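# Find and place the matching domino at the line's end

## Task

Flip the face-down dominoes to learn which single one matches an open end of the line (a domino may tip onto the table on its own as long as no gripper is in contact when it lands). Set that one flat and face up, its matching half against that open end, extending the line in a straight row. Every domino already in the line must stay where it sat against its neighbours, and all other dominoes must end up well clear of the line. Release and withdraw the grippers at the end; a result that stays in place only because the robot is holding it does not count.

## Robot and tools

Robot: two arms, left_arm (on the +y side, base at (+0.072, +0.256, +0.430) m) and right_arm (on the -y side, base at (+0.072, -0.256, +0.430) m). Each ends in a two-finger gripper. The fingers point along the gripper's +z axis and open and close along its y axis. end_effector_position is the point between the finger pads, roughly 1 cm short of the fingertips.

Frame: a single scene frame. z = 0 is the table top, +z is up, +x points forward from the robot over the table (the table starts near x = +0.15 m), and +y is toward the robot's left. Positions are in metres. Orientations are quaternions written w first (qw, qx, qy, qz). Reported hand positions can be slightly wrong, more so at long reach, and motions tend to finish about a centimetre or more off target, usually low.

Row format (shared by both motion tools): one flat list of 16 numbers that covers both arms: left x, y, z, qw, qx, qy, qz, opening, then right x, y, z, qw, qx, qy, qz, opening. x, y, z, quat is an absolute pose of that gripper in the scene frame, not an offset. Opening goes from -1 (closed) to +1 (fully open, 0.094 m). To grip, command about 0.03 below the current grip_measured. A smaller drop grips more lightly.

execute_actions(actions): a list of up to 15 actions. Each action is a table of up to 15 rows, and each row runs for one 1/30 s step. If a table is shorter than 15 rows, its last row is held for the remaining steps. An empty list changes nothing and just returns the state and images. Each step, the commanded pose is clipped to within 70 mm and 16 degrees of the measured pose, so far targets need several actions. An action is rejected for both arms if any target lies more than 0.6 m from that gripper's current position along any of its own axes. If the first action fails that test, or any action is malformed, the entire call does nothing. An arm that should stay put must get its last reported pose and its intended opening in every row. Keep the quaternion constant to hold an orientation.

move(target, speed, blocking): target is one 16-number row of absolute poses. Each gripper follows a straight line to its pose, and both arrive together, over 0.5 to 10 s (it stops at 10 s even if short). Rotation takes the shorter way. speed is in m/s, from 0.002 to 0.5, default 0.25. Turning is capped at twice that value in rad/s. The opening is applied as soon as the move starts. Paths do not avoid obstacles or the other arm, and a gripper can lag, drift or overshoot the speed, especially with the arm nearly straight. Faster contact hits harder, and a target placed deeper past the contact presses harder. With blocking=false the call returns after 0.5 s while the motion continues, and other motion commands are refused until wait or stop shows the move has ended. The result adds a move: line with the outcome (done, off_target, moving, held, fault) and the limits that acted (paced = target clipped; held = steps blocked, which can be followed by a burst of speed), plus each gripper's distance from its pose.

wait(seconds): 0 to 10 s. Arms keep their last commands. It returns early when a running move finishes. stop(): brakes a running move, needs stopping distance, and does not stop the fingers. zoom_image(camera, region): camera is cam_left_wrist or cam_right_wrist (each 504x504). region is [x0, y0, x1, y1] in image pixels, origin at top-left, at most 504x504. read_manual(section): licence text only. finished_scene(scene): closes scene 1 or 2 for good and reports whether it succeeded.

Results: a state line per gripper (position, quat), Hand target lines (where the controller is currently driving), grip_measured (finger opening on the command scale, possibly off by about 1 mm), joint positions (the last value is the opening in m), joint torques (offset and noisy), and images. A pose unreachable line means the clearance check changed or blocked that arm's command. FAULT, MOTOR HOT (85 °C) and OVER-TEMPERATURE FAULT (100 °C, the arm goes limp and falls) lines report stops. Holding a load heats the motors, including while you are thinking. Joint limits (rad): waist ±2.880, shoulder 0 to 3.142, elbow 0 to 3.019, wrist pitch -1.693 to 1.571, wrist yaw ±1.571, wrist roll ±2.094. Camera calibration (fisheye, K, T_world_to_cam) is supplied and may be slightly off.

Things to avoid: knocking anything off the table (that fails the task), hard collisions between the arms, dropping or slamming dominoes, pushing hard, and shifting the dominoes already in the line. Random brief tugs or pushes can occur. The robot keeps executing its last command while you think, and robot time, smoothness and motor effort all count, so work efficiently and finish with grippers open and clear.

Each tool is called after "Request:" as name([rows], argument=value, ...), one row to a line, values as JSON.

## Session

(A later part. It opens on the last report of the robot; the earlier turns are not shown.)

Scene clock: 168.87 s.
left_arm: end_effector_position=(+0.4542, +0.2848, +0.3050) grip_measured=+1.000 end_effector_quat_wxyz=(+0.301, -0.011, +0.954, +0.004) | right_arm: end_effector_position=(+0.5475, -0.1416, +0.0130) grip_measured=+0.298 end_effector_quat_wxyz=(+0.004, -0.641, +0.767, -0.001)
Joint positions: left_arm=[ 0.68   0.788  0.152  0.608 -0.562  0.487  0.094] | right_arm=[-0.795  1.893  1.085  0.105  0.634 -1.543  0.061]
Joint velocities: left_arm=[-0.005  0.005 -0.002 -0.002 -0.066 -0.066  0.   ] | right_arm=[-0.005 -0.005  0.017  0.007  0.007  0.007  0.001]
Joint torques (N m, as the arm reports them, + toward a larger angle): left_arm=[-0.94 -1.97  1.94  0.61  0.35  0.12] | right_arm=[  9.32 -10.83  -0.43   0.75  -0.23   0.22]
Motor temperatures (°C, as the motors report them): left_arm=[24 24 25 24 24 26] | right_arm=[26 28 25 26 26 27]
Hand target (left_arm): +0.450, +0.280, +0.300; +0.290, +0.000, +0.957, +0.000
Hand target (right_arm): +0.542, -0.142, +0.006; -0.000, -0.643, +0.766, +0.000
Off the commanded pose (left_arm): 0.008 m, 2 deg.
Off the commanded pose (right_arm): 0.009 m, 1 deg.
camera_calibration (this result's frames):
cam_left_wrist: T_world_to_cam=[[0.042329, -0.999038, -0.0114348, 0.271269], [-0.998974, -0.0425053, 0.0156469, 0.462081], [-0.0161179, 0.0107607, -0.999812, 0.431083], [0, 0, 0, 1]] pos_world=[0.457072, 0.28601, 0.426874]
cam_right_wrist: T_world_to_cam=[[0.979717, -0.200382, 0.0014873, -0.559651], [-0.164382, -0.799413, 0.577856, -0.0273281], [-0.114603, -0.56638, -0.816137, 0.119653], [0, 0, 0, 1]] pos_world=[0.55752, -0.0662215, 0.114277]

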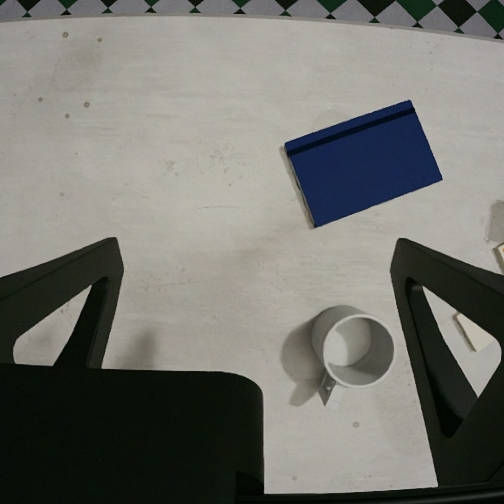

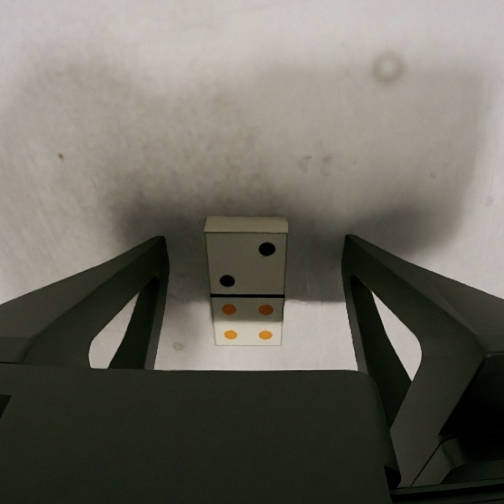

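Request:
execute_actions([
  [[0.45,0.28,0.3,0.29,0,0.957,0,1,0.54,-0.142,0.006,0,-0.643,0.766,0,-0.25]],
  [[0.45,0.28,0.3,0.29,0,0.957,0,1,0.54,-0.142,0.006,0,-0.643,0.766,0,-0.5]],
  [[0.45,0.28,0.3,0.29,0,0.957,0,1,0.545,-0.14,0.055,0,-0.643,0.766,0,-0.5]],
])

Request:
move(target=[0.45,0.33,0.3,0.29,0,0.957,0,1,0.566,0.01,0.055,0,-0.228,0.974,0,-0.5])

Request:
move(target=[0.45,0.33,0.3,0.29,0,0.957,0,1,0.566,0.01,0.024,0,-0.228,0.974,0,-0.5], speed=0.04)

Scene clock: 180.60 s.
left_arm: end_effector_position=(+0.4542, +0.2848, +0.3050) grip_measured=+1.000 end_effector_quat_wxyz=(+0.301, -0.011, +0.954, +0.004) | right_arm: end_effector_position=(+0.5381, -0.1387, +0.0481) grip_measured=-0.464 end_effector_quat_wxyz=(-0.004, -0.646, +0.763, +0.002)
Joint positions: left_arm=[ 0.68   0.788  0.152  0.608 -0.562  0.487  0.094] | right_arm=[-0.749  1.823  1.022  0.057  0.677 -1.507  0.025]
Joint velocities: left_arm=[-0.005 -0.024 -0.012  0.002  0.051 -0.095  0.   ] | right_arm=[-0.005 -0.015 -0.022 -0.007 -0.022  0.066  0.   ]
Joint torques (N m, as the arm reports them, + toward a larger angle): left_arm=[-1.17 -1.88  1.96  0.45  0.31  0.13] | right_arm=[ 10.15 -12.99  -0.53  -0.16   0.     0.36]
Motor temperatures (°C, as the motors report them): left_arm=[24 24 25 24 24 26] | right_arm=[26 28 25 26 26 27]
Hand target (left_arm): +0.450, +0.280, +0.300; +0.290, +0.000, +0.957, +0.000
Hand target (right_arm): +0.545, -0.139, +0.055; +0.000, -0.643, +0.766, +0.000
Off the commanded pose (left_arm): 0.008 m, 2 deg.
Off the commanded pose (right_arm): 0.010 m, 1 deg.
camera_calibration (this result's frames):
cam_left_wrist: T_world_to_cam=[[0.042329, -0.999038, -0.0114348, 0.271269], [-0.998974, -0.0425053, 0.0156469, 0.462081], [-0.0161179, 0.0107607, -0.999812, 0.431083], [0, 0, 0, 1]] pos_world=[0.457072, 0.28601, 0.426874]
cam_right_wrist: T_world_to_cam=[[0.982253, -0.18718, -0.0119694, -0.548784], [-0.144957, -0.798079, 0.584857, -0.0575296], [-0.119026, -0.572743, -0.811048, 0.150075], [0, 0, 0, 1]] pos_world=[0.548568, -0.0626801, 0.148796]

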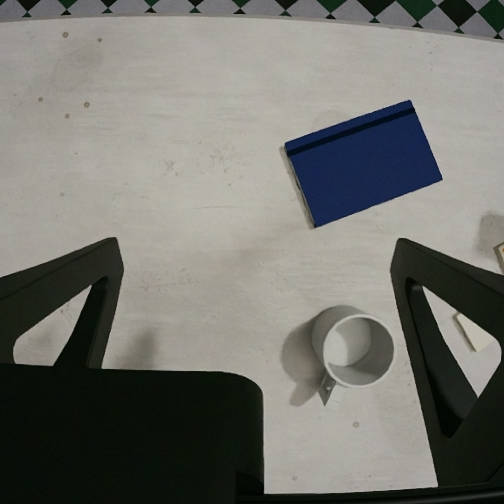

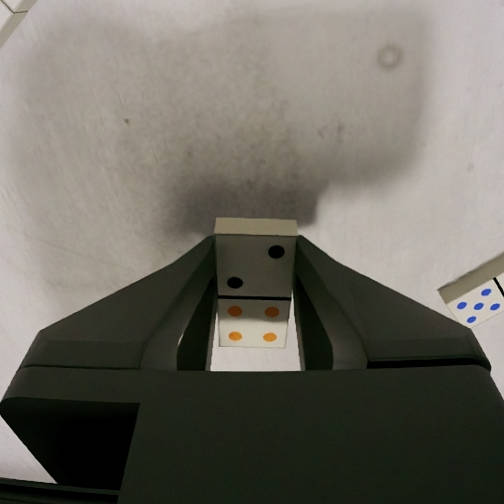

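Scene clock: 183.10 s.
left_arm: end_effector_position=(+0.4394, +0.3224, +0.2950) grip_measured=+1.000 end_effector_quat_wxyz=(+0.282, -0.002, +0.959, -0.007) | right_arm: end_effector_position=(+0.5709, -0.0011, +0.0521) grip_measured=-0.465 end_effector_quat_wxyz=(+0.001, -0.222, +0.975, -0.003)
Joint positions: left_arm=[ 0.9    0.603  0.152  0.377 -0.337  0.487  0.094] | right_arm=[-0.556  2.068  1.304 -0.093  0.815 -0.372  0.025]
Joint velocities: left_arm=[ 0.015 -0.005  0.007 -0.007 -0.037 -0.037  0.   ] | right_arm=[-0.015 -0.005 -0.017 -0.022 -0.081 -0.007 -0.002]
Joint torques (N m, as the arm reports them, + toward a larger angle): left_arm=[ 0.52 -3.98  4.42  0.48  0.34  0.15] | right_arm=[ 13.81 -10.74   1.55   0.07   0.01   0.36]
Motor temperatures (°C, as the motors report them): left_arm=[24 24 25 24 24 26] | right_arm=[26 28 25 26 26 27]
Hand target (left_arm): +0.450, +0.330, +0.300; +0.289, -0.003, +0.957, -0.002
Hand target (right_arm): +0.568, +0.011, +0.056; +0.001, -0.227, +0.974, +0.001
Off the commanded pose (left_arm): 0.014 m, 1 deg.
Off the commanded pose (right_arm): 0.012 m, 1 deg.
move: off_target (left_arm, right_arm)
camera_calibration (this result's frames):
cam_left_wrist: T_world_to_cam=[[0.018551, -0.999818, 0.00443144, 0.315417], [-0.998339, -0.0182814, 0.0546283, 0.42945], [-0.0545373, -0.00543749, -0.998497, 0.442146], [0, 0, 0, 1]] pos_world=[0.446999, 0.325614, 0.416623]
cam_right_wrist: T_world_to_cam=[[0.412707, -0.910861, 0.00199364, -0.231543], [-0.741506, -0.3347, 0.581502, 0.395973], [-0.529001, -0.241469, -0.813542, 0.470628], [0, 0, 0, 1]] pos_world=[0.638138, 0.0352709, 0.153078]

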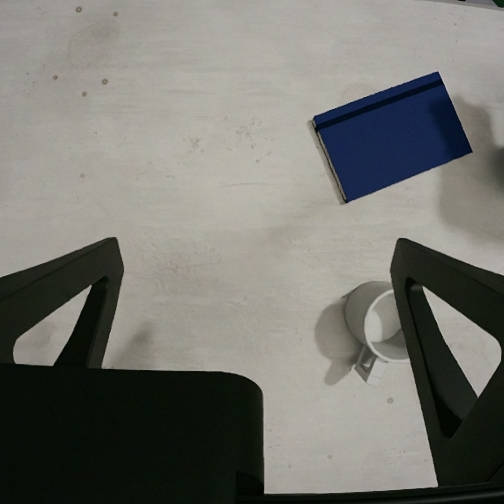

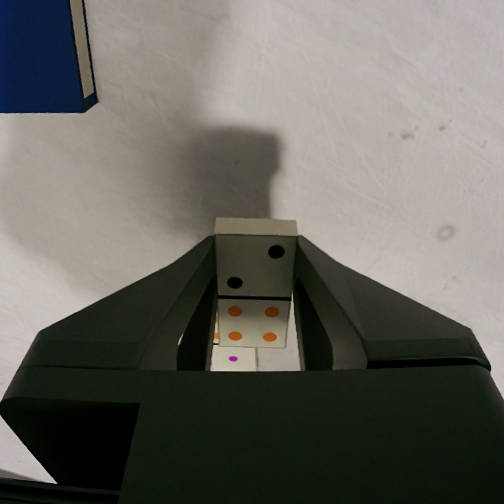

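Scene clock: 184.20 s.
left_arm: end_effector_position=(+0.4394, +0.3224, +0.2950) grip_measured=+1.000 end_effector_quat_wxyz=(+0.282, +0.001, +0.959, -0.007) | right_arm: end_effector_position=(+0.5668, +0.0105, +0.0308) grip_measured=-0.465 end_effector_quat_wxyz=(-0.000, -0.229, +0.973, +0.002)
Joint positions: left_arm=[ 0.9    0.603  0.152  0.377 -0.337  0.492  0.094] | right_arm=[-0.57   2.125  1.345 -0.071  0.797 -0.398  0.025]
Joint velocities: left_arm=[ 0.024 -0.005 -0.012  0.002  0.095 -0.007  0.   ] | right_arm=[-0.005  0.005  0.032  0.007  0.007  0.007  0.   ]
Joint torques (N m, as the arm reports them, + toward a larger angle): left_arm=[ 0.03 -3.64  4.51  0.62  0.28  0.18] | right_arm=[ 13.12 -10.41   1.1    0.95  -0.14   0.17]
Motor temperatures (°C, as the motors report them): left_arm=[24 24 25 24 24 26] | right_arm=[26 28 25 26 26 27]
Hand target (left_arm): +0.450, +0.330, +0.300; +0.290, -0.000, +0.957, +0.000
Hand target (right_arm): +0.566, +0.010, +0.024; -0.000, -0.228, +0.974, -0.000
Off the commanded pose (left_arm): 0.014 m, 1 deg.
Off the commanded pose (right_arm): 0.007 m, 0 deg.
move: off_target (left_arm)
camera_calibration (this result's frames):
cam_left_wrist: T_world_to_cam=[[0.0137422, -0.999905, 0.00133323, 0.318472], [-0.99842, -0.0136491, 0.0545041, 0.428029], [-0.0544808, -0.00208013, -0.998513, 0.441043], [0, 0, 0, 1]] pos_world=[0.447004, 0.325201, 0.416633]
cam_right_wrist: T_world_to_cam=[[0.425798, -0.904788, -0.00740307, -0.226427], [-0.733862, -0.350122, 0.582118, 0.405031], [-0.529286, -0.242432, -0.81307, 0.454085], [0, 0, 0, 1]] pos_world=[0.63399, 0.047026, 0.131751]

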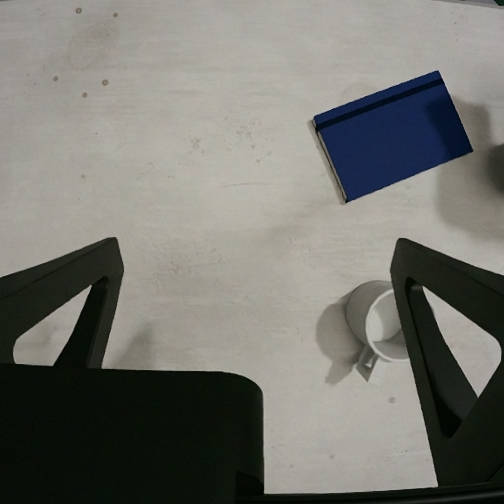

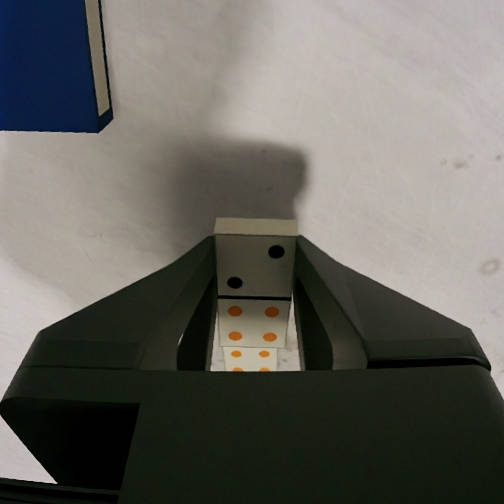

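Request:
move(target=[0.45,0.33,0.3,0.29,0,0.957,0,1,0.561,0.008,0.009,0,-0.228,0.974,0,-0.5], speed=0.02)

Request:
zoom_image(camera="cam_right_wrist", region=[170,260,340,380])

Scene clock: 189.10 s.
left_arm: end_effector_position=(+0.4394, +0.3224, +0.2950) grip_measured=+1.000 end_effector_quat_wxyz=(+0.282, +0.001, +0.959, -0.006) | right_arm: end_effector_position=(+0.5638, +0.0086, +0.0170) grip_measured=-0.465 end_effector_quat_wxyz=(+0.001, -0.228, +0.974, +0.002)
Joint positions: left_arm=[ 0.9    0.603  0.152  0.377 -0.337  0.493  0.094] | right_arm=[-0.589  2.146  1.351 -0.037  0.784 -0.418  0.025]
Joint velocities: left_arm=[-0.015 -0.015 -0.007 -0.007 -0.007 -0.007  0.   ] | right_arm=[-0.024  0.005  0.022 -0.007 -0.022 -0.022  0.   ]
Joint torques (N m, as the arm reports them, + toward a larger angle): left_arm=[-0.22 -3.88  4.4   0.55  0.3   0.2 ] | right_arm=[ 12.95 -10.54   0.98   0.82  -0.18   0.1 ]
Motor temperatures (°C, as the motors report them): left_arm=[24 24 25 24 24 26] | right_arm=[26 28 25 26 26 27]
Hand target (left_arm): +0.450, +0.330, +0.300; +0.290, -0.000, +0.957, +0.000
Hand target (right_arm): +0.561, +0.008, +0.009; -0.000, -0.228, +0.974, -0.000
Off the commanded pose (left_arm): 0.014 m, 1 deg.
Off the commanded pose (right_arm): 0.008 m, 0 deg.
move: off_target (left_arm)
camera_calibration (this result's frames):
cam_left_wrist: T_world_to_cam=[[0.0134216, -0.999909, 0.00112666, 0.318675], [-0.998425, -0.0133403, 0.0544964, 0.427933], [-0.0544764, -0.00185632, -0.998513, 0.440969], [0, 0, 0, 1]] pos_world=[0.447005, 0.325173, 0.416634]
cam_right_wrist: T_world_to_cam=[[0.423552, -0.905845, -0.00702862, -0.225732], [-0.736582, -0.348904, 0.579407, 0.411805], [-0.527305, -0.240232, -0.815008, 0.43967], [0, 0, 0, 1]] pos_world=[0.630778, 0.0448246, 0.118145]

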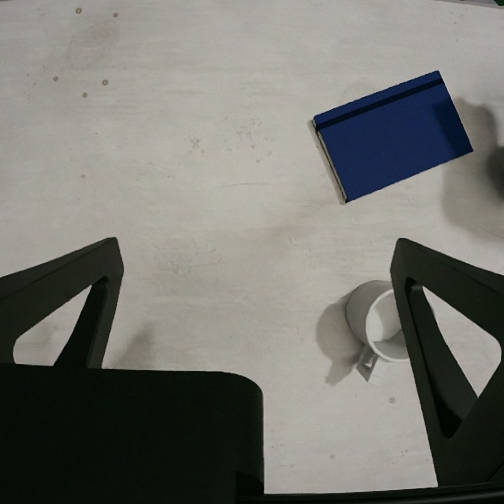

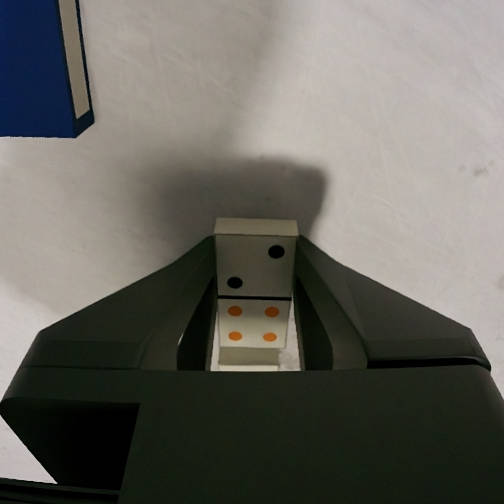

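Region (170, 260, 340, 380) of cam_right_wrist's 504x504 image, scaled by 2.965, with more detail than that image has; it fills the top 356 rows of this view, and the rest is white.

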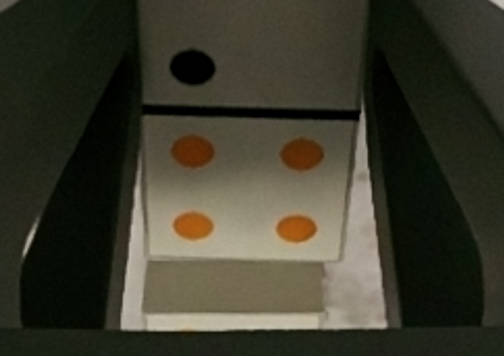

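Request:
move(target=[0.44,0.322,0.295,0.282,0,0.959,0,1,0.550,0.0045,0.008,0,-0.228,0.974,0,-0.5], speed=0.02)

Request:
zoom_image(camera="cam_right_wrist", region=[170,260,340,380])

Scene clock: 195.07 s.
left_arm: end_effector_position=(+0.4385, +0.3242, +0.2948) grip_measured=+1.000 end_effector_quat_wxyz=(+0.279, -0.001, +0.960, +0.001) | right_arm: end_effector_position=(+0.5569, +0.0068, +0.0150) grip_measured=-0.465 end_effector_quat_wxyz=(+0.004, -0.226, +0.974, +0.001)
Joint positions: left_arm=[ 0.894  0.603  0.152  0.377 -0.36   0.493  0.094] | right_arm=[-0.593  2.146  1.328 -0.004  0.781 -0.423  0.025]
Joint velocities: left_arm=[-0.015 -0.005  0.017  0.012  0.081  0.037  0.   ] | right_arm=[-0.005 -0.005 -0.007  0.002  0.007 -0.066 -0.001]
Joint torques (N m, as the arm reports them, + toward a larger angle): left_arm=[-1.13 -1.99  2.58  1.6   0.14  0.11] | right_arm=[ 12.68 -11.19  -0.19   0.83  -0.17   0.15]
Motor temperatures (°C, as the motors report them): left_arm=[24 24 25 24 24 26] | right_arm=[26 28 25 26 26 27]
Hand target (left_arm): +0.440, +0.322, +0.295; +0.282, +0.000, +0.959, +0.000
Hand target (right_arm): +0.550, +0.005, +0.008; -0.000, -0.228, +0.974, -0.000
Off the commanded pose (left_arm): 0.003 m, 0 deg.
Off the commanded pose (right_arm): 0.010 m, 1 deg.
move: done
camera_calibration (this result's frames):
cam_left_wrist: T_world_to_cam=[[0.0209864, -0.99971, -0.0117887, 0.320833], [-0.997835, -0.0216792, 0.0620834, 0.42724], [-0.062321, 0.0104603, -0.998001, 0.440022], [0, 0, 0, 1]] pos_world=[0.447004, 0.3254, 0.4164]
cam_right_wrist: T_world_to_cam=[[0.419491, -0.907744, -0.00526401, -0.222279], [-0.741093, -0.345814, 0.575495, 0.409757], [-0.524222, -0.237514, -0.817789, 0.43232], [0, 0, 0, 1]] pos_world=[0.623544, 0.0426094, 0.116564]

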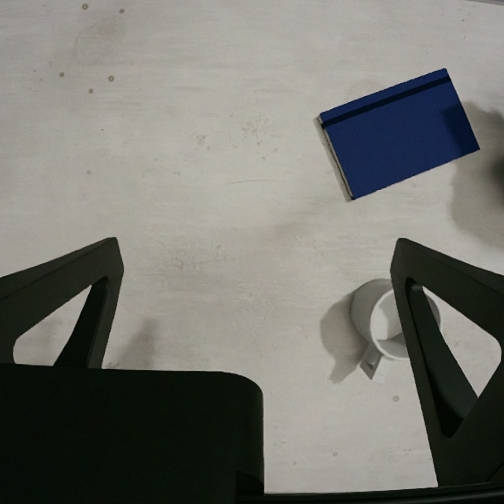

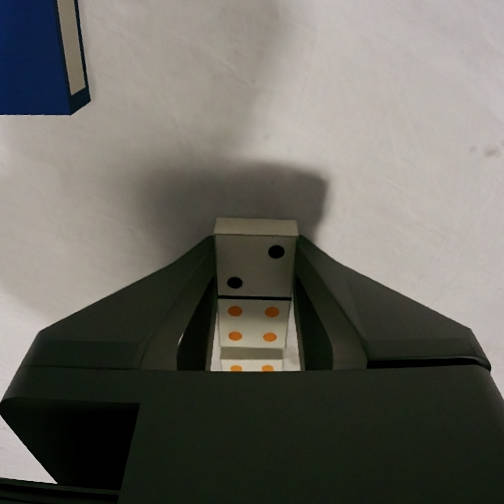

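Region (170, 260, 340, 380) of cam_right_wrist's 504x504 image, scaled by 2.965, with more detail than that image has; it fills the top 356 rows of this view, and the rest is white.

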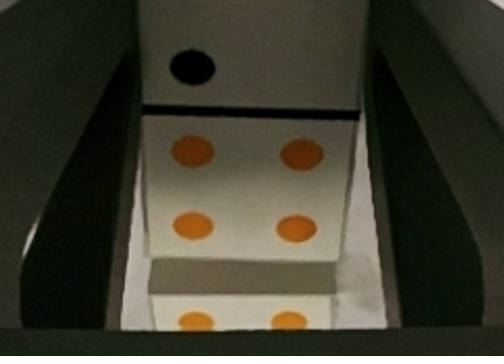

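Request:
move(target=[0.44,0.322,0.295,0.282,0,0.959,0,1,0.5445,0.0015,0.008,0,-0.228,0.974,0,-0.5], speed=0.012)

Request:
zoom_image(camera="cam_right_wrist", region=[170,260,340,380])

Scene clock: 199.80 s.
left_arm: end_effector_position=(+0.4385, +0.3242, +0.2948) grip_measured=+1.000 end_effector_quat_wxyz=(+0.279, -0.001, +0.960, +0.001) | right_arm: end_effector_position=(+0.5491, +0.0055, +0.0139) grip_measured=-0.465 end_effector_quat_wxyz=(+0.003, -0.228, +0.974, +0.002)
Joint positions: left_arm=[ 0.894  0.603  0.152  0.377 -0.36   0.493  0.094] | right_arm=[-0.596  2.146  1.309  0.013  0.778 -0.427  0.025]
Joint velocities: left_arm=[-0.005  0.005 -0.022  0.002  0.081 -0.037  0.   ] | right_arm=[-0.005 -0.015 -0.012  0.007  0.007  0.007  0.   ]
Joint torques (N m, as the arm reports them, + toward a larger angle): left_arm=[-1.23 -1.8   2.65  1.67  0.12  0.11] | right_arm=[ 13.04 -10.66  -0.24   1.05  -0.14   0.19]
Motor temperatures (°C, as the motors report them): left_arm=[24 24 25 24 24 26] | right_arm=[26 28 25 26 26 27]
Hand target (left_arm): +0.440, +0.322, +0.295; +0.282, +0.000, +0.959, -0.000
Hand target (right_arm): +0.545, +0.002, +0.008; -0.000, -0.228, +0.974, -0.000
Off the commanded pose (left_arm): 0.003 m, 0 deg.
Off the commanded pose (right_arm): 0.008 m, 0 deg.
move: done
camera_calibration (this result's frames):
cam_left_wrist: T_world_to_cam=[[0.0209864, -0.99971, -0.0117887, 0.320833], [-0.997835, -0.0216792, 0.0620834, 0.42724], [-0.062321, 0.0104603, -0.998001, 0.440022], [0, 0, 0, 1]] pos_world=[0.447004, 0.3254, 0.4164]
cam_right_wrist: T_world_to_cam=[[0.42266, -0.906261, -0.0069892, -0.221883], [-0.738449, -0.348846, 0.577061, 0.402758], [-0.525406, -0.238739, -0.816671, 0.427653], [0, 0, 0, 1]] pos_world=[0.615889, 0.0415148, 0.115285]

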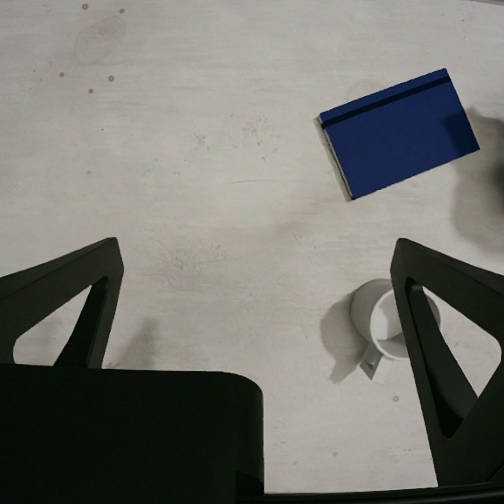

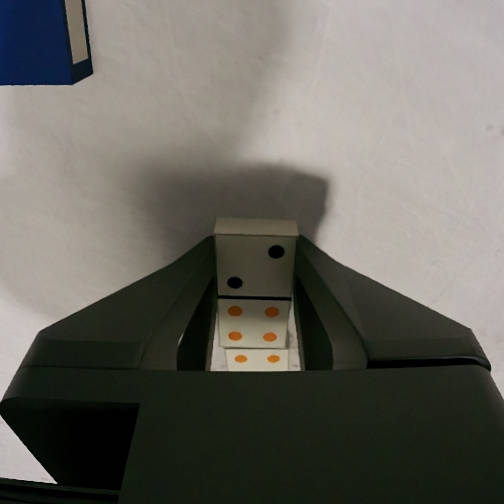

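Region (170, 260, 340, 380) of cam_right_wrist's 504x504 image, scaled by 2.965, with more detail than that image has; it fills the top 356 rows of this view, and the rest is white.

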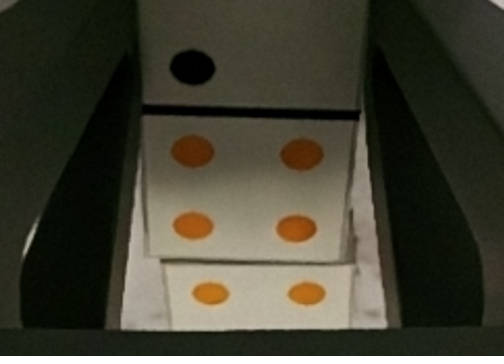

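Request:
move(target=[0.44,0.322,0.295,0.282,0,0.959,0,1,0.5465,-0.003,0.008,0,-0.228,0.974,0,-0.5], speed=0.01)

Request:
zoom_image(camera="cam_right_wrist", region=[170,260,340,380])

Scene clock: 204.77 s.
left_arm: end_effector_position=(+0.4385, +0.3242, +0.2948) grip_measured=+1.000 end_effector_quat_wxyz=(+0.279, -0.001, +0.960, +0.001) | right_arm: end_effector_position=(+0.5489, +0.0055, +0.0137) grip_measured=-0.465 end_effector_quat_wxyz=(+0.003, -0.230, +0.973, +0.003)
Joint positions: left_arm=[ 0.894  0.603  0.152  0.377 -0.36   0.493  0.094] | right_arm=[-0.596  2.146  1.309  0.013  0.777 -0.431  0.025]
Joint velocities: left_arm=[ 0.005 -0.015 -0.007  0.027 -0.037 -0.007  0.   ] | right_arm=[-0.005  0.015  0.012 -0.002  0.007 -0.037 -0.   ]
Joint torques (N m, as the arm reports them, + toward a larger angle): left_arm=[-1.05 -1.9   2.6   1.62  0.12  0.14] | right_arm=[ 11.47 -12.49  -0.68   0.92  -0.23   0.2 ]
Motor temperatures (°C, as the motors report them): left_arm=[24 24 25 24 24 26] | right_arm=[26 28 25 26 26 27]
Hand target (left_arm): +0.440, +0.322, +0.295; +0.282, +0.000, +0.959, -0.000
Hand target (right_arm): +0.546, -0.003, +0.008; -0.000, -0.228, +0.974, -0.000
Off the commanded pose (left_arm): 0.003 m, 0 deg.
Off the commanded pose (right_arm): 0.011 m, 0 deg.
move: off_target (right_arm)
camera_calibration (this result's frames):
cam_left_wrist: T_world_to_cam=[[0.0209864, -0.99971, -0.0117887, 0.320833], [-0.997835, -0.0216792, 0.0620834, 0.42724], [-0.062321, 0.0104603, -0.998001, 0.440022], [0, 0, 0, 1]] pos_world=[0.447004, 0.3254, 0.4164]
cam_right_wrist: T_world_to_cam=[[0.426869, -0.904275, -0.00830914, -0.224035], [-0.736538, -0.352989, 0.576984, 0.401652], [-0.524685, -0.240177, -0.816713, 0.427015], [0, 0, 0, 1]] pos_world=[0.615514, 0.0417484, 0.11514]

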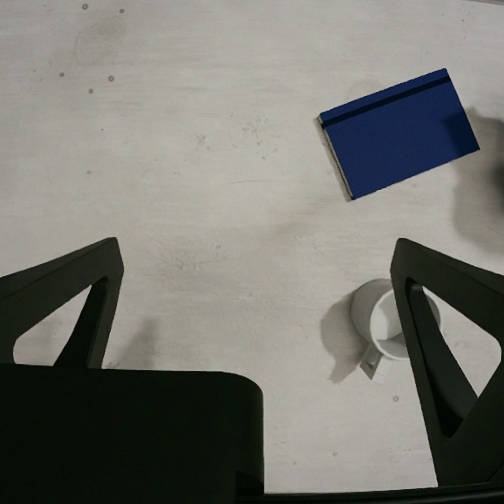

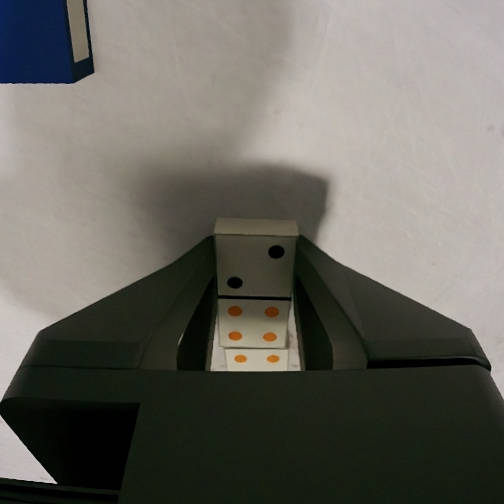

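Region (170, 260, 340, 380) of cam_right_wrist's 504x504 image, scaled by 2.965, with more detail than that image has; it fills the top 356 rows of this view, and the rest is white.

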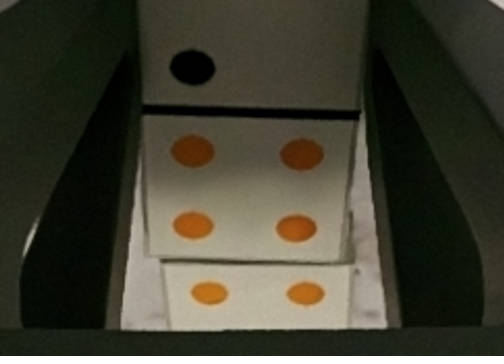

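Request:
execute_actions([
  [[0.44,0.322,0.295,0.282,0,0.959,0,1,0.547,-0.004,0.012,0,-0.228,0.974,0,-0.5]],
])

Request:
zoom_image(camera="cam_right_wrist", region=[170,260,340,380])

Scene clock: 209.30 s.
left_arm: end_effector_position=(+0.4385, +0.3242, +0.2948) grip_measured=+1.000 end_effector_quat_wxyz=(+0.279, -0.001, +0.960, +0.001) | right_arm: end_effector_position=(+0.5447, +0.0054, +0.0137) grip_measured=-0.465 end_effector_quat_wxyz=(+0.000, -0.233, +0.973, +0.003)
Joint positions: left_arm=[ 0.894  0.603  0.152  0.377 -0.36   0.493  0.094] | right_arm=[-0.596  2.146  1.302  0.013  0.777 -0.432  0.025]
Joint velocities: left_arm=[ 0.015 -0.015 -0.007  0.017 -0.051 -0.022  0.   ] | right_arm=[-0.015 -0.005 -0.012  0.007 -0.081 -0.007 -0.001]
Joint torques (N m, as the arm reports them, + toward a larger angle): left_arm=[-1.29 -1.79  2.62  1.67  0.11  0.13] | right_arm=[ 12.22 -12.72  -0.62   0.81  -0.09   0.18]
Motor temperatures (°C, as the motors report them): left_arm=[24 24 25 24 24 26] | right_arm=[27 28 25 26 26 27]
Hand target (left_arm): +0.440, +0.322, +0.295; +0.282, +0.000, +0.959, -0.000
Hand target (right_arm): +0.547, -0.004, +0.012; -0.000, -0.228, +0.974, -0.000
Off the commanded pose (left_arm): 0.003 m, 0 deg.
Off the commanded pose (right_arm): 0.010 m, 1 deg.
camera_calibration (this result's frames):
cam_left_wrist: T_world_to_cam=[[0.0209864, -0.99971, -0.0117887, 0.320833], [-0.997835, -0.0216792, 0.0620834, 0.42724], [-0.062321, 0.0104603, -0.998001, 0.440022], [0, 0, 0, 1]] pos_world=[0.447004, 0.3254, 0.4164]
cam_right_wrist: T_world_to_cam=[[0.431783, -0.901918, -0.0103429, -0.225064], [-0.731617, -0.356914, 0.580818, 0.395781], [-0.527542, -0.24322, -0.813968, 0.426326], [0, 0, 0, 1]] pos_world=[0.611644, 0.0419611, 0.114811]

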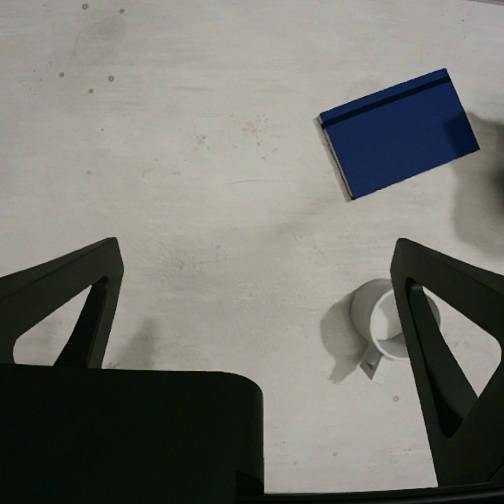

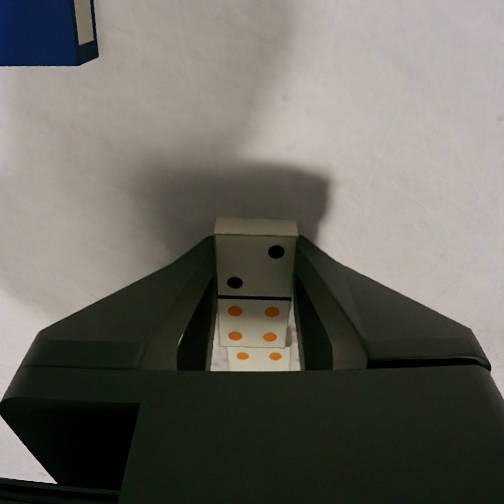

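Region (170, 260, 340, 380) of cam_right_wrist's 504x504 image, scaled by 2.965, with more detail than that image has; it fills the top 356 rows of this view, and the rest is white.

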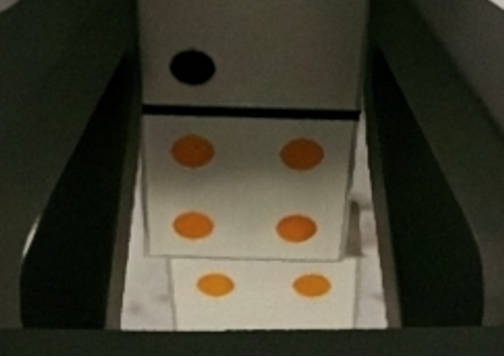

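Request:
execute_actions([
  [[0.44,0.322,0.295,0.282,0,0.959,0,1,0.562,0.0,0.012,0,-0.228,0.974,0,-0.5]],
  [[0.44,0.322,0.295,0.282,0,0.959,0,1,0.562,-0.006,0.022,0,-0.228,0.974,0,-0.5]],
  [[0.44,0.322,0.295,0.282,0,0.959,0,1,0.56,-0.002,0.022,0,-0.228,0.974,0,-0.5]],
])

Request:
move(target=[0.44,0.322,0.295,0.282,0,0.959,0,1,0.552,0.0015,0.008,0,-0.228,0.974,0,-0.5], speed=0.02)

Request:
zoom_image(camera="cam_right_wrist", region=[170,260,340,380])

Scene clock: 218.97 s.
left_arm: end_effector_position=(+0.4385, +0.3242, +0.2948) grip_measured=+1.000 end_effector_quat_wxyz=(+0.279, -0.001, +0.960, +0.001) | right_arm: end_effector_position=(+0.5537, +0.0013, +0.0169) grip_measured=-0.465 end_effector_quat_wxyz=(-0.002, -0.232, +0.973, +0.001)
Joint positions: left_arm=[ 0.894  0.603  0.152  0.377 -0.36   0.493  0.094] | right_arm=[-0.596  2.134  1.316 -0.017  0.782 -0.429  0.025]
Joint velocities: left_arm=[-0.015 -0.005 -0.007 -0.002 -0.066 -0.007  0.   ] | right_arm=[-0.015  0.005  0.007  0.007 -0.022  0.007  0.   ]
Joint torques (N m, as the arm reports them, + toward a larger angle): left_arm=[-1.32 -2.19  2.66  1.71  0.09  0.11] | right_arm=[ 12.97 -12.56   0.08  -0.12   0.01   0.32]
Motor temperatures (°C, as the motors report them): left_arm=[24 24 25 24 24 26] | right_arm=[27 28 25 26 26 27]
Hand target (left_arm): +0.440, +0.322, +0.295; +0.282, +0.000, +0.959, -0.000
Hand target (right_arm): +0.560, -0.002, +0.022; +0.000, -0.228, +0.974, +0.000
Off the commanded pose (left_arm): 0.003 m, 0 deg.
Off the commanded pose (right_arm): 0.009 m, 1 deg.
camera_calibration (this result's frames):
cam_left_wrist: T_world_to_cam=[[0.0209864, -0.99971, -0.0117887, 0.320833], [-0.997835, -0.0216792, 0.0620834, 0.42724], [-0.062321, 0.0104603, -0.998001, 0.440022], [0, 0, 0, 1]] pos_world=[0.447004, 0.3254, 0.4164]
cam_right_wrist: T_world_to_cam=[[0.431611, -0.902038, -0.00635883, -0.232594], [-0.730106, -0.353467, 0.584813, 0.398198], [-0.529771, -0.247769, -0.811143, 0.433854], [0, 0, 0, 1]] pos_world=[0.62096, 0.0384367, 0.117567]

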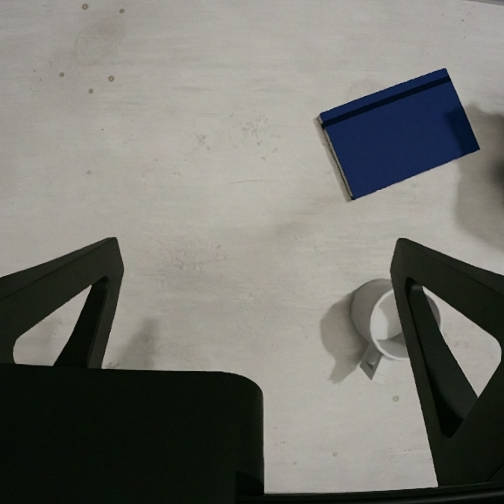

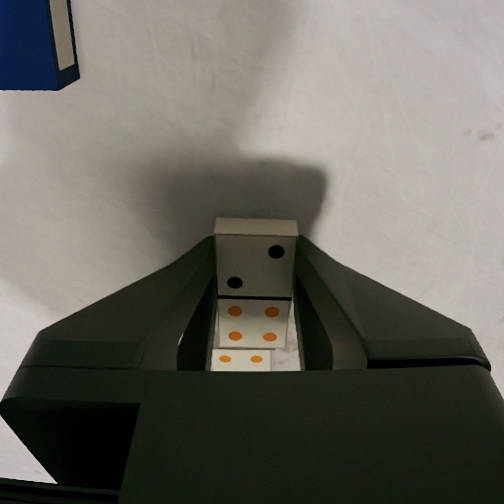

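Scene clock: 219.67 s.
left_arm: end_effector_position=(+0.4385, +0.3242, +0.2948) grip_measured=+1.000 end_effector_quat_wxyz=(+0.279, -0.001, +0.960, +0.001) | right_arm: end_effector_position=(+0.5557, +0.0020, +0.0169) grip_measured=-0.465 end_effector_quat_wxyz=(+0.002, -0.229, +0.973, +0.002)
Joint positions: left_arm=[ 0.894  0.603  0.152  0.377 -0.36   0.493  0.094] | right_arm=[-0.596  2.134  1.316 -0.007  0.778 -0.429  0.025]
Joint velocities: left_arm=[ 0.005 -0.005 -0.017  0.002  0.095  0.037  0.   ] | right_arm=[-0.005 -0.015  0.017  0.007 -0.051 -0.066 -0.   ]
Joint torques (N m, as the arm reports them, + toward a larger angle): left_arm=[-0.96 -1.85  2.58  1.65  0.11  0.14] | right_arm=[ 12.45 -10.09   0.57   0.88  -0.08   0.17]
Motor temperatures (°C, as the motors report them): left_arm=[24 24 25 24 24 26] | right_arm=[27 28 25 26 26 27]
Hand target (left_arm): +0.440, +0.322, +0.295; +0.282, +0.000, +0.959, -0.000
Hand target (right_arm): +0.552, +0.001, +0.008; -0.000, -0.228, +0.974, -0.000
Off the commanded pose (left_arm): 0.003 m, 0 deg.
Off the commanded pose (right_arm): 0.010 m, 0 deg.
move: done
camera_calibration (this result's frames):
cam_left_wrist: T_world_to_cam=[[0.0209864, -0.99971, -0.0117887, 0.320833], [-0.997835, -0.0216792, 0.0620834, 0.42724], [-0.062321, 0.0104603, -0.998001, 0.440022], [0, 0, 0, 1]] pos_world=[0.447004, 0.3254, 0.4164]
cam_right_wrist: T_world_to_cam=[[0.425094, -0.905122, -0.00697465, -0.229159], [-0.736826, -0.350508, 0.578128, 0.403755], [-0.525721, -0.24062, -0.815917, 0.432907], [0, 0, 0, 1]] pos_world=[0.6225, 0.0382686, 0.118196]

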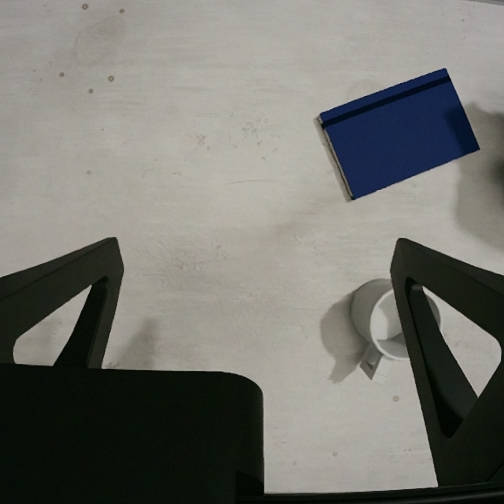

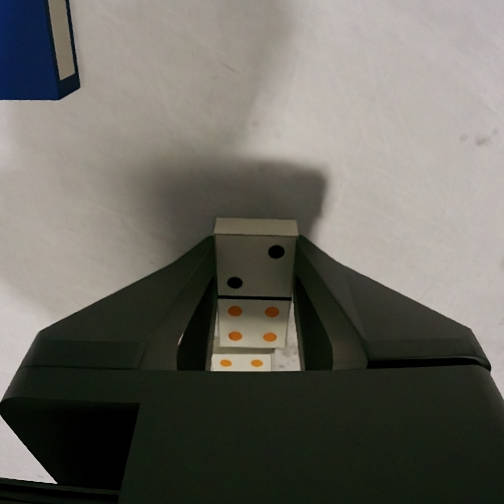

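Region (170, 260, 340, 380) of cam_right_wrist's 504x504 image, scaled by 2.965, with more detail than that image has; it fills the top 356 rows of this view, and the rest is white.

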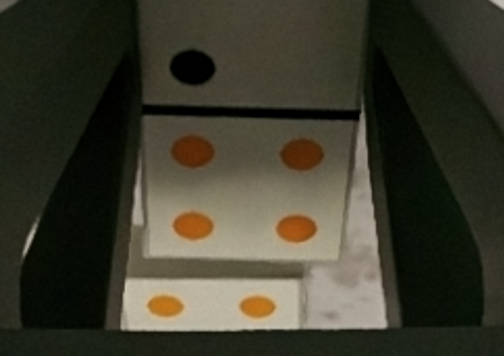

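Request:
move(target=[0.44,0.322,0.295,0.282,0,0.959,0,1,0.546,0.001,0.006,0,-0.228,0.974,0,-0.5], speed=0.012)

Request:
zoom_image(camera="cam_right_wrist", region=[170,260,340,380])

Scene clock: 226.43 s.
left_arm: end_effector_position=(+0.4385, +0.3242, +0.2948) grip_measured=+1.000 end_effector_quat_wxyz=(+0.279, -0.001, +0.960, +0.001) | right_arm: end_effector_position=(+0.5564, +0.0023, +0.0144) grip_measured=-0.465 end_effector_quat_wxyz=(+0.006, -0.224, +0.975, +0.001)
Joint positions: left_arm=[ 0.894  0.603  0.152  0.377 -0.36   0.493  0.094] | right_arm=[-0.599  2.139  1.316  0.012  0.776 -0.43   0.025]
Joint velocities: left_arm=[-0.015  0.005 -0.017 -0.007 -0.051  0.007  0.   ] | right_arm=[-0.005  0.005 -0.017  0.002 -0.051  0.007  0.001]
Joint torques (N m, as the arm reports them, + toward a larger angle): left_arm=[-0.84 -1.66  2.46  1.65  0.12  0.16] | right_arm=[ 11.62 -10.1   -0.39   0.85  -0.13   0.22]
Motor temperatures (°C, as the motors report them): left_arm=[24 24 25 24 24 26] | right_arm=[27 28 25 26 26 27]
Hand target (left_arm): +0.440, +0.322, +0.295; +0.282, +0.000, +0.959, -0.000
Hand target (right_arm): +0.546, +0.001, +0.006; -0.000, -0.228, +0.974, +0.000
Off the commanded pose (left_arm): 0.003 m, 0 deg.
Off the commanded pose (right_arm): 0.013 m, 1 deg.
move: off_target (right_arm)
camera_calibration (this result's frames):
cam_left_wrist: T_world_to_cam=[[0.0209864, -0.99971, -0.0117887, 0.320833], [-0.997835, -0.0216792, 0.0620834, 0.42724], [-0.062321, 0.0104603, -0.998001, 0.440022], [0, 0, 0, 1]] pos_world=[0.447004, 0.3254, 0.4164]
cam_right_wrist: T_world_to_cam=[[0.416042, -0.909337, -0.00391198, -0.224227], [-0.744961, -0.343297, 0.571997, 0.410339], [-0.521481, -0.23506, -0.820246, 0.428992], [0, 0, 0, 1]] pos_world=[0.622686, 0.0378098, 0.116289]

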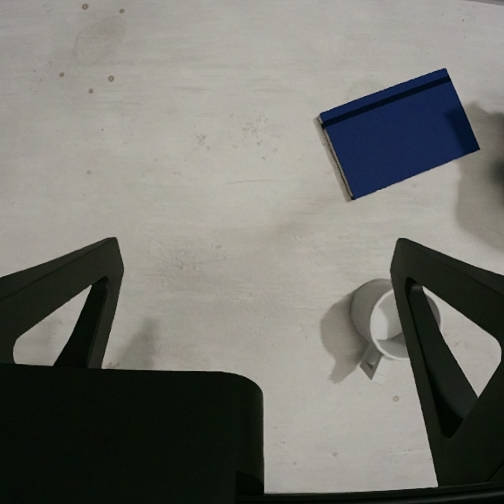

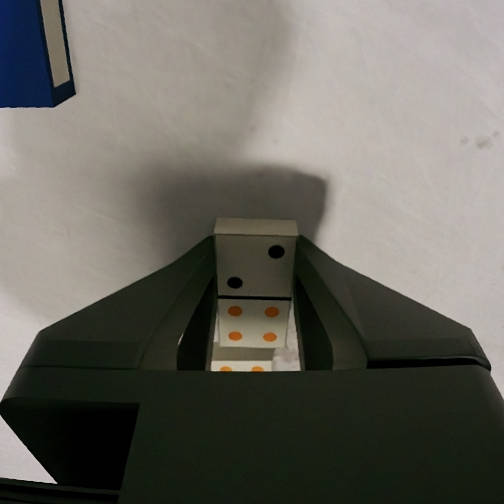

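Region (170, 260, 340, 380) of cam_right_wrist's 504x504 image, scaled by 2.965, with more detail than that image has; it fills the top 356 rows of this view, and the rest is white.

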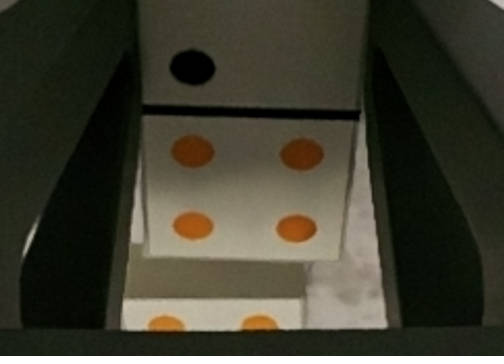

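Request:
execute_actions([
  [[0.44,0.322,0.295,0.282,0,0.959,0,1,0.5435,0.001,0.007,0,-0.228,0.974,0,-0.5]],
])

Request:
zoom_image(camera="cam_right_wrist", region=[170,260,340,380])

Scene clock: 231.00 s.
left_arm: end_effector_position=(+0.4385, +0.3242, +0.2948) grip_measured=+1.000 end_effector_quat_wxyz=(+0.279, -0.001, +0.960, +0.001) | right_arm: end_effector_position=(+0.5516, +0.0021, +0.0144) grip_measured=-0.465 end_effector_quat_wxyz=(+0.004, -0.226, +0.974, +0.001)
Joint positions: left_arm=[ 0.894  0.603  0.152  0.377 -0.36   0.493  0.094] | right_arm=[-0.599  2.139  1.306  0.017  0.776 -0.43   0.025]
Joint velocities: left_arm=[ 0.015  0.024 -0.017 -0.012  0.051 -0.11   0.   ] | right_arm=[ 0.005  0.005  0.012 -0.017 -0.022 -0.037 -0.   ]
Joint torques (N m, as the arm reports them, + toward a larger angle): left_arm=[-1.32 -1.87  2.64  1.65  0.12  0.14] | right_arm=[12.45 -9.65 -0.21  0.98 -0.12  0.24]
Motor temperatures (°C, as the motors report them): left_arm=[24 24 25 24 24 26] | right_arm=[27 28 25 26 26 27]
Hand target (left_arm): +0.440, +0.322, +0.295; +0.282, +0.000, +0.959, -0.000
Hand target (right_arm): +0.543, +0.001, +0.007; -0.000, -0.228, +0.974, -0.000
Off the commanded pose (left_arm): 0.003 m, 0 deg.
Off the commanded pose (right_arm): 0.011 m, 1 deg.
camera_calibration (this result's frames):
cam_left_wrist: T_world_to_cam=[[0.0209864, -0.99971, -0.0117887, 0.320833], [-0.997835, -0.0216792, 0.0620834, 0.42724], [-0.062321, 0.0104603, -0.998001, 0.440022], [0, 0, 0, 1]] pos_world=[0.447004, 0.3254, 0.4164]
cam_right_wrist: T_world_to_cam=[[0.419544, -0.90772, -0.00527227, -0.224299], [-0.741609, -0.346106, 0.574654, 0.404863], [-0.52345, -0.237183, -0.818379, 0.427531], [0, 0, 0, 1]] pos_world=[0.618144, 0.0379281, 0.116044]

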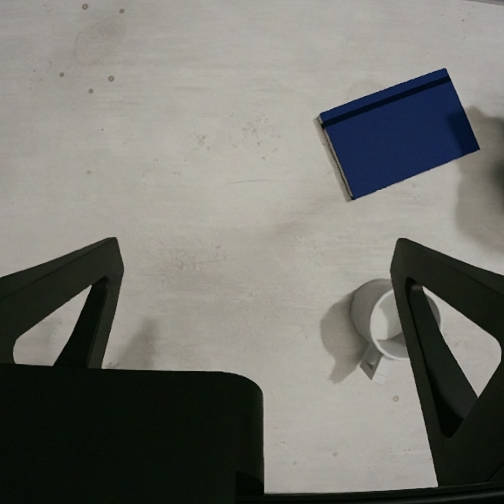

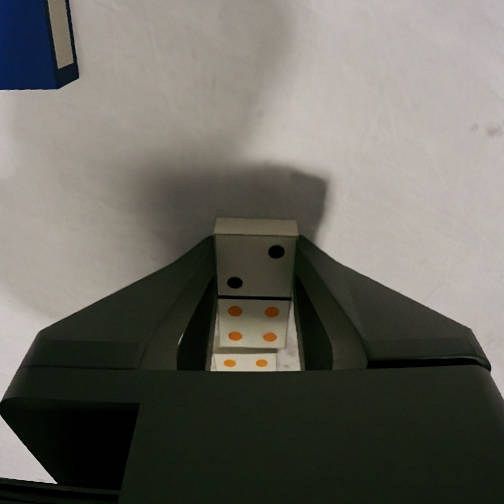

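Region (170, 260, 340, 380) of cam_right_wrist's 504x504 image, scaled by 2.965, with more detail than that image has; it fills the top 356 rows of this view, and the rest is white.

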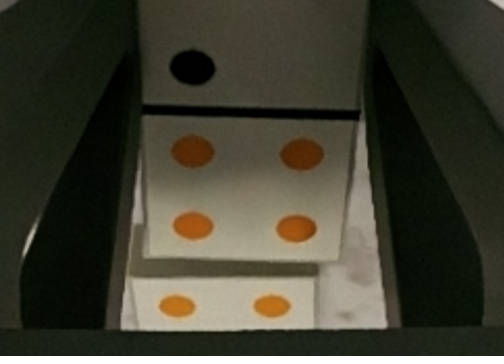

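Request:
execute_actions([
  [[0.44,0.322,0.295,0.282,0,0.959,0,1,0.5395,0.0015,0.007,0,-0.228,0.974,0,-0.5]],
])

Request:
zoom_image(camera="cam_right_wrist", region=[170,260,340,380])

Scene clock: 233.90 s.
left_arm: end_effector_position=(+0.4385, +0.3242, +0.2948) grip_measured=+1.000 end_effector_quat_wxyz=(+0.279, -0.001, +0.960, +0.001) | right_arm: end_effector_position=(+0.5487, +0.0021, +0.0144) grip_measured=-0.465 end_effector_quat_wxyz=(+0.005, -0.225, +0.974, +0.001)
Joint positions: left_arm=[ 0.894  0.603  0.152  0.377 -0.36   0.493  0.094] | right_arm=[-0.599  2.139  1.297  0.027  0.776 -0.43   0.025]
Joint velocities: left_arm=[ 0.005 -0.005 -0.002  0.007 -0.037  0.037  0.   ] | right_arm=[-0.005 -0.005  0.002  0.017  0.051 -0.007  0.   ]
Joint torques (N m, as the arm reports them, + toward a larger angle): left_arm=[-0.98 -1.62  2.62  1.61  0.12  0.13] | right_arm=[ 12.16 -10.96  -0.23   0.94  -0.1    0.19]
Motor temperatures (°C, as the motors report them): left_arm=[24 24 25 24 24 26] | right_arm=[27 28 25 26 26 27]
Hand target (left_arm): +0.440, +0.322, +0.295; +0.282, +0.000, +0.959, -0.000
Hand target (right_arm): +0.540, +0.002, +0.007; -0.000, -0.228, +0.974, -0.000
Off the commanded pose (left_arm): 0.003 m, 0 deg.
Off the commanded pose (right_arm): 0.012 m, 1 deg.
camera_calibration (this result's frames):
cam_left_wrist: T_world_to_cam=[[0.0209864, -0.99971, -0.0117887, 0.320833], [-0.997835, -0.0216792, 0.0620834, 0.42724], [-0.062321, 0.0104603, -0.998001, 0.440022], [0, 0, 0, 1]] pos_world=[0.447004, 0.3254, 0.4164]
cam_right_wrist: T_world_to_cam=[[0.418332, -0.908282, -0.00474594, -0.222416], [-0.74285, -0.345135, 0.573633, 0.403395], [-0.522659, -0.236443, -0.819098, 0.425485], [0, 0, 0, 1]] pos_world=[0.615089, 0.0378125, 0.116058]

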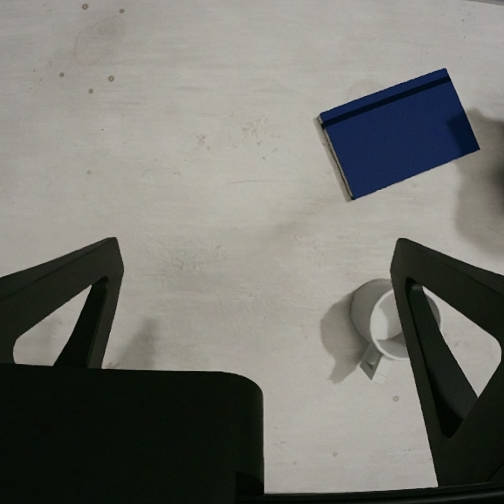

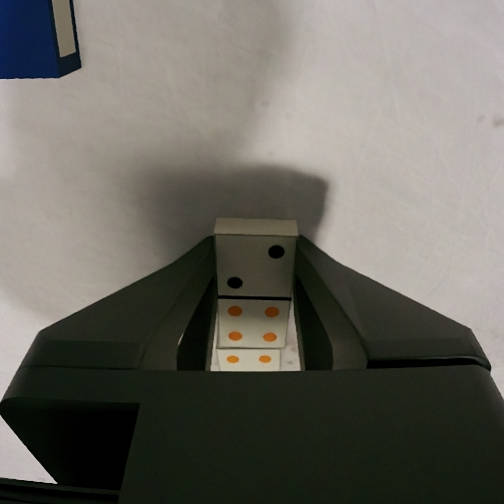

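Region (170, 260, 340, 380) of cam_right_wrist's 504x504 image, scaled by 2.965, with more detail than that image has; it fills the top 356 rows of this view, and the rest is white.

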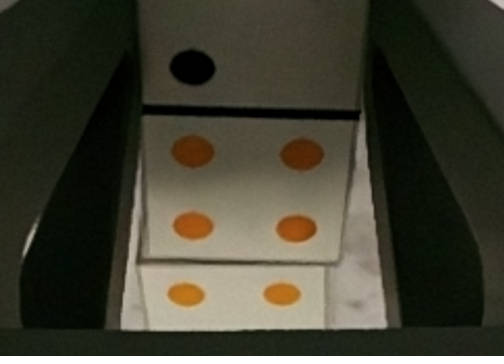

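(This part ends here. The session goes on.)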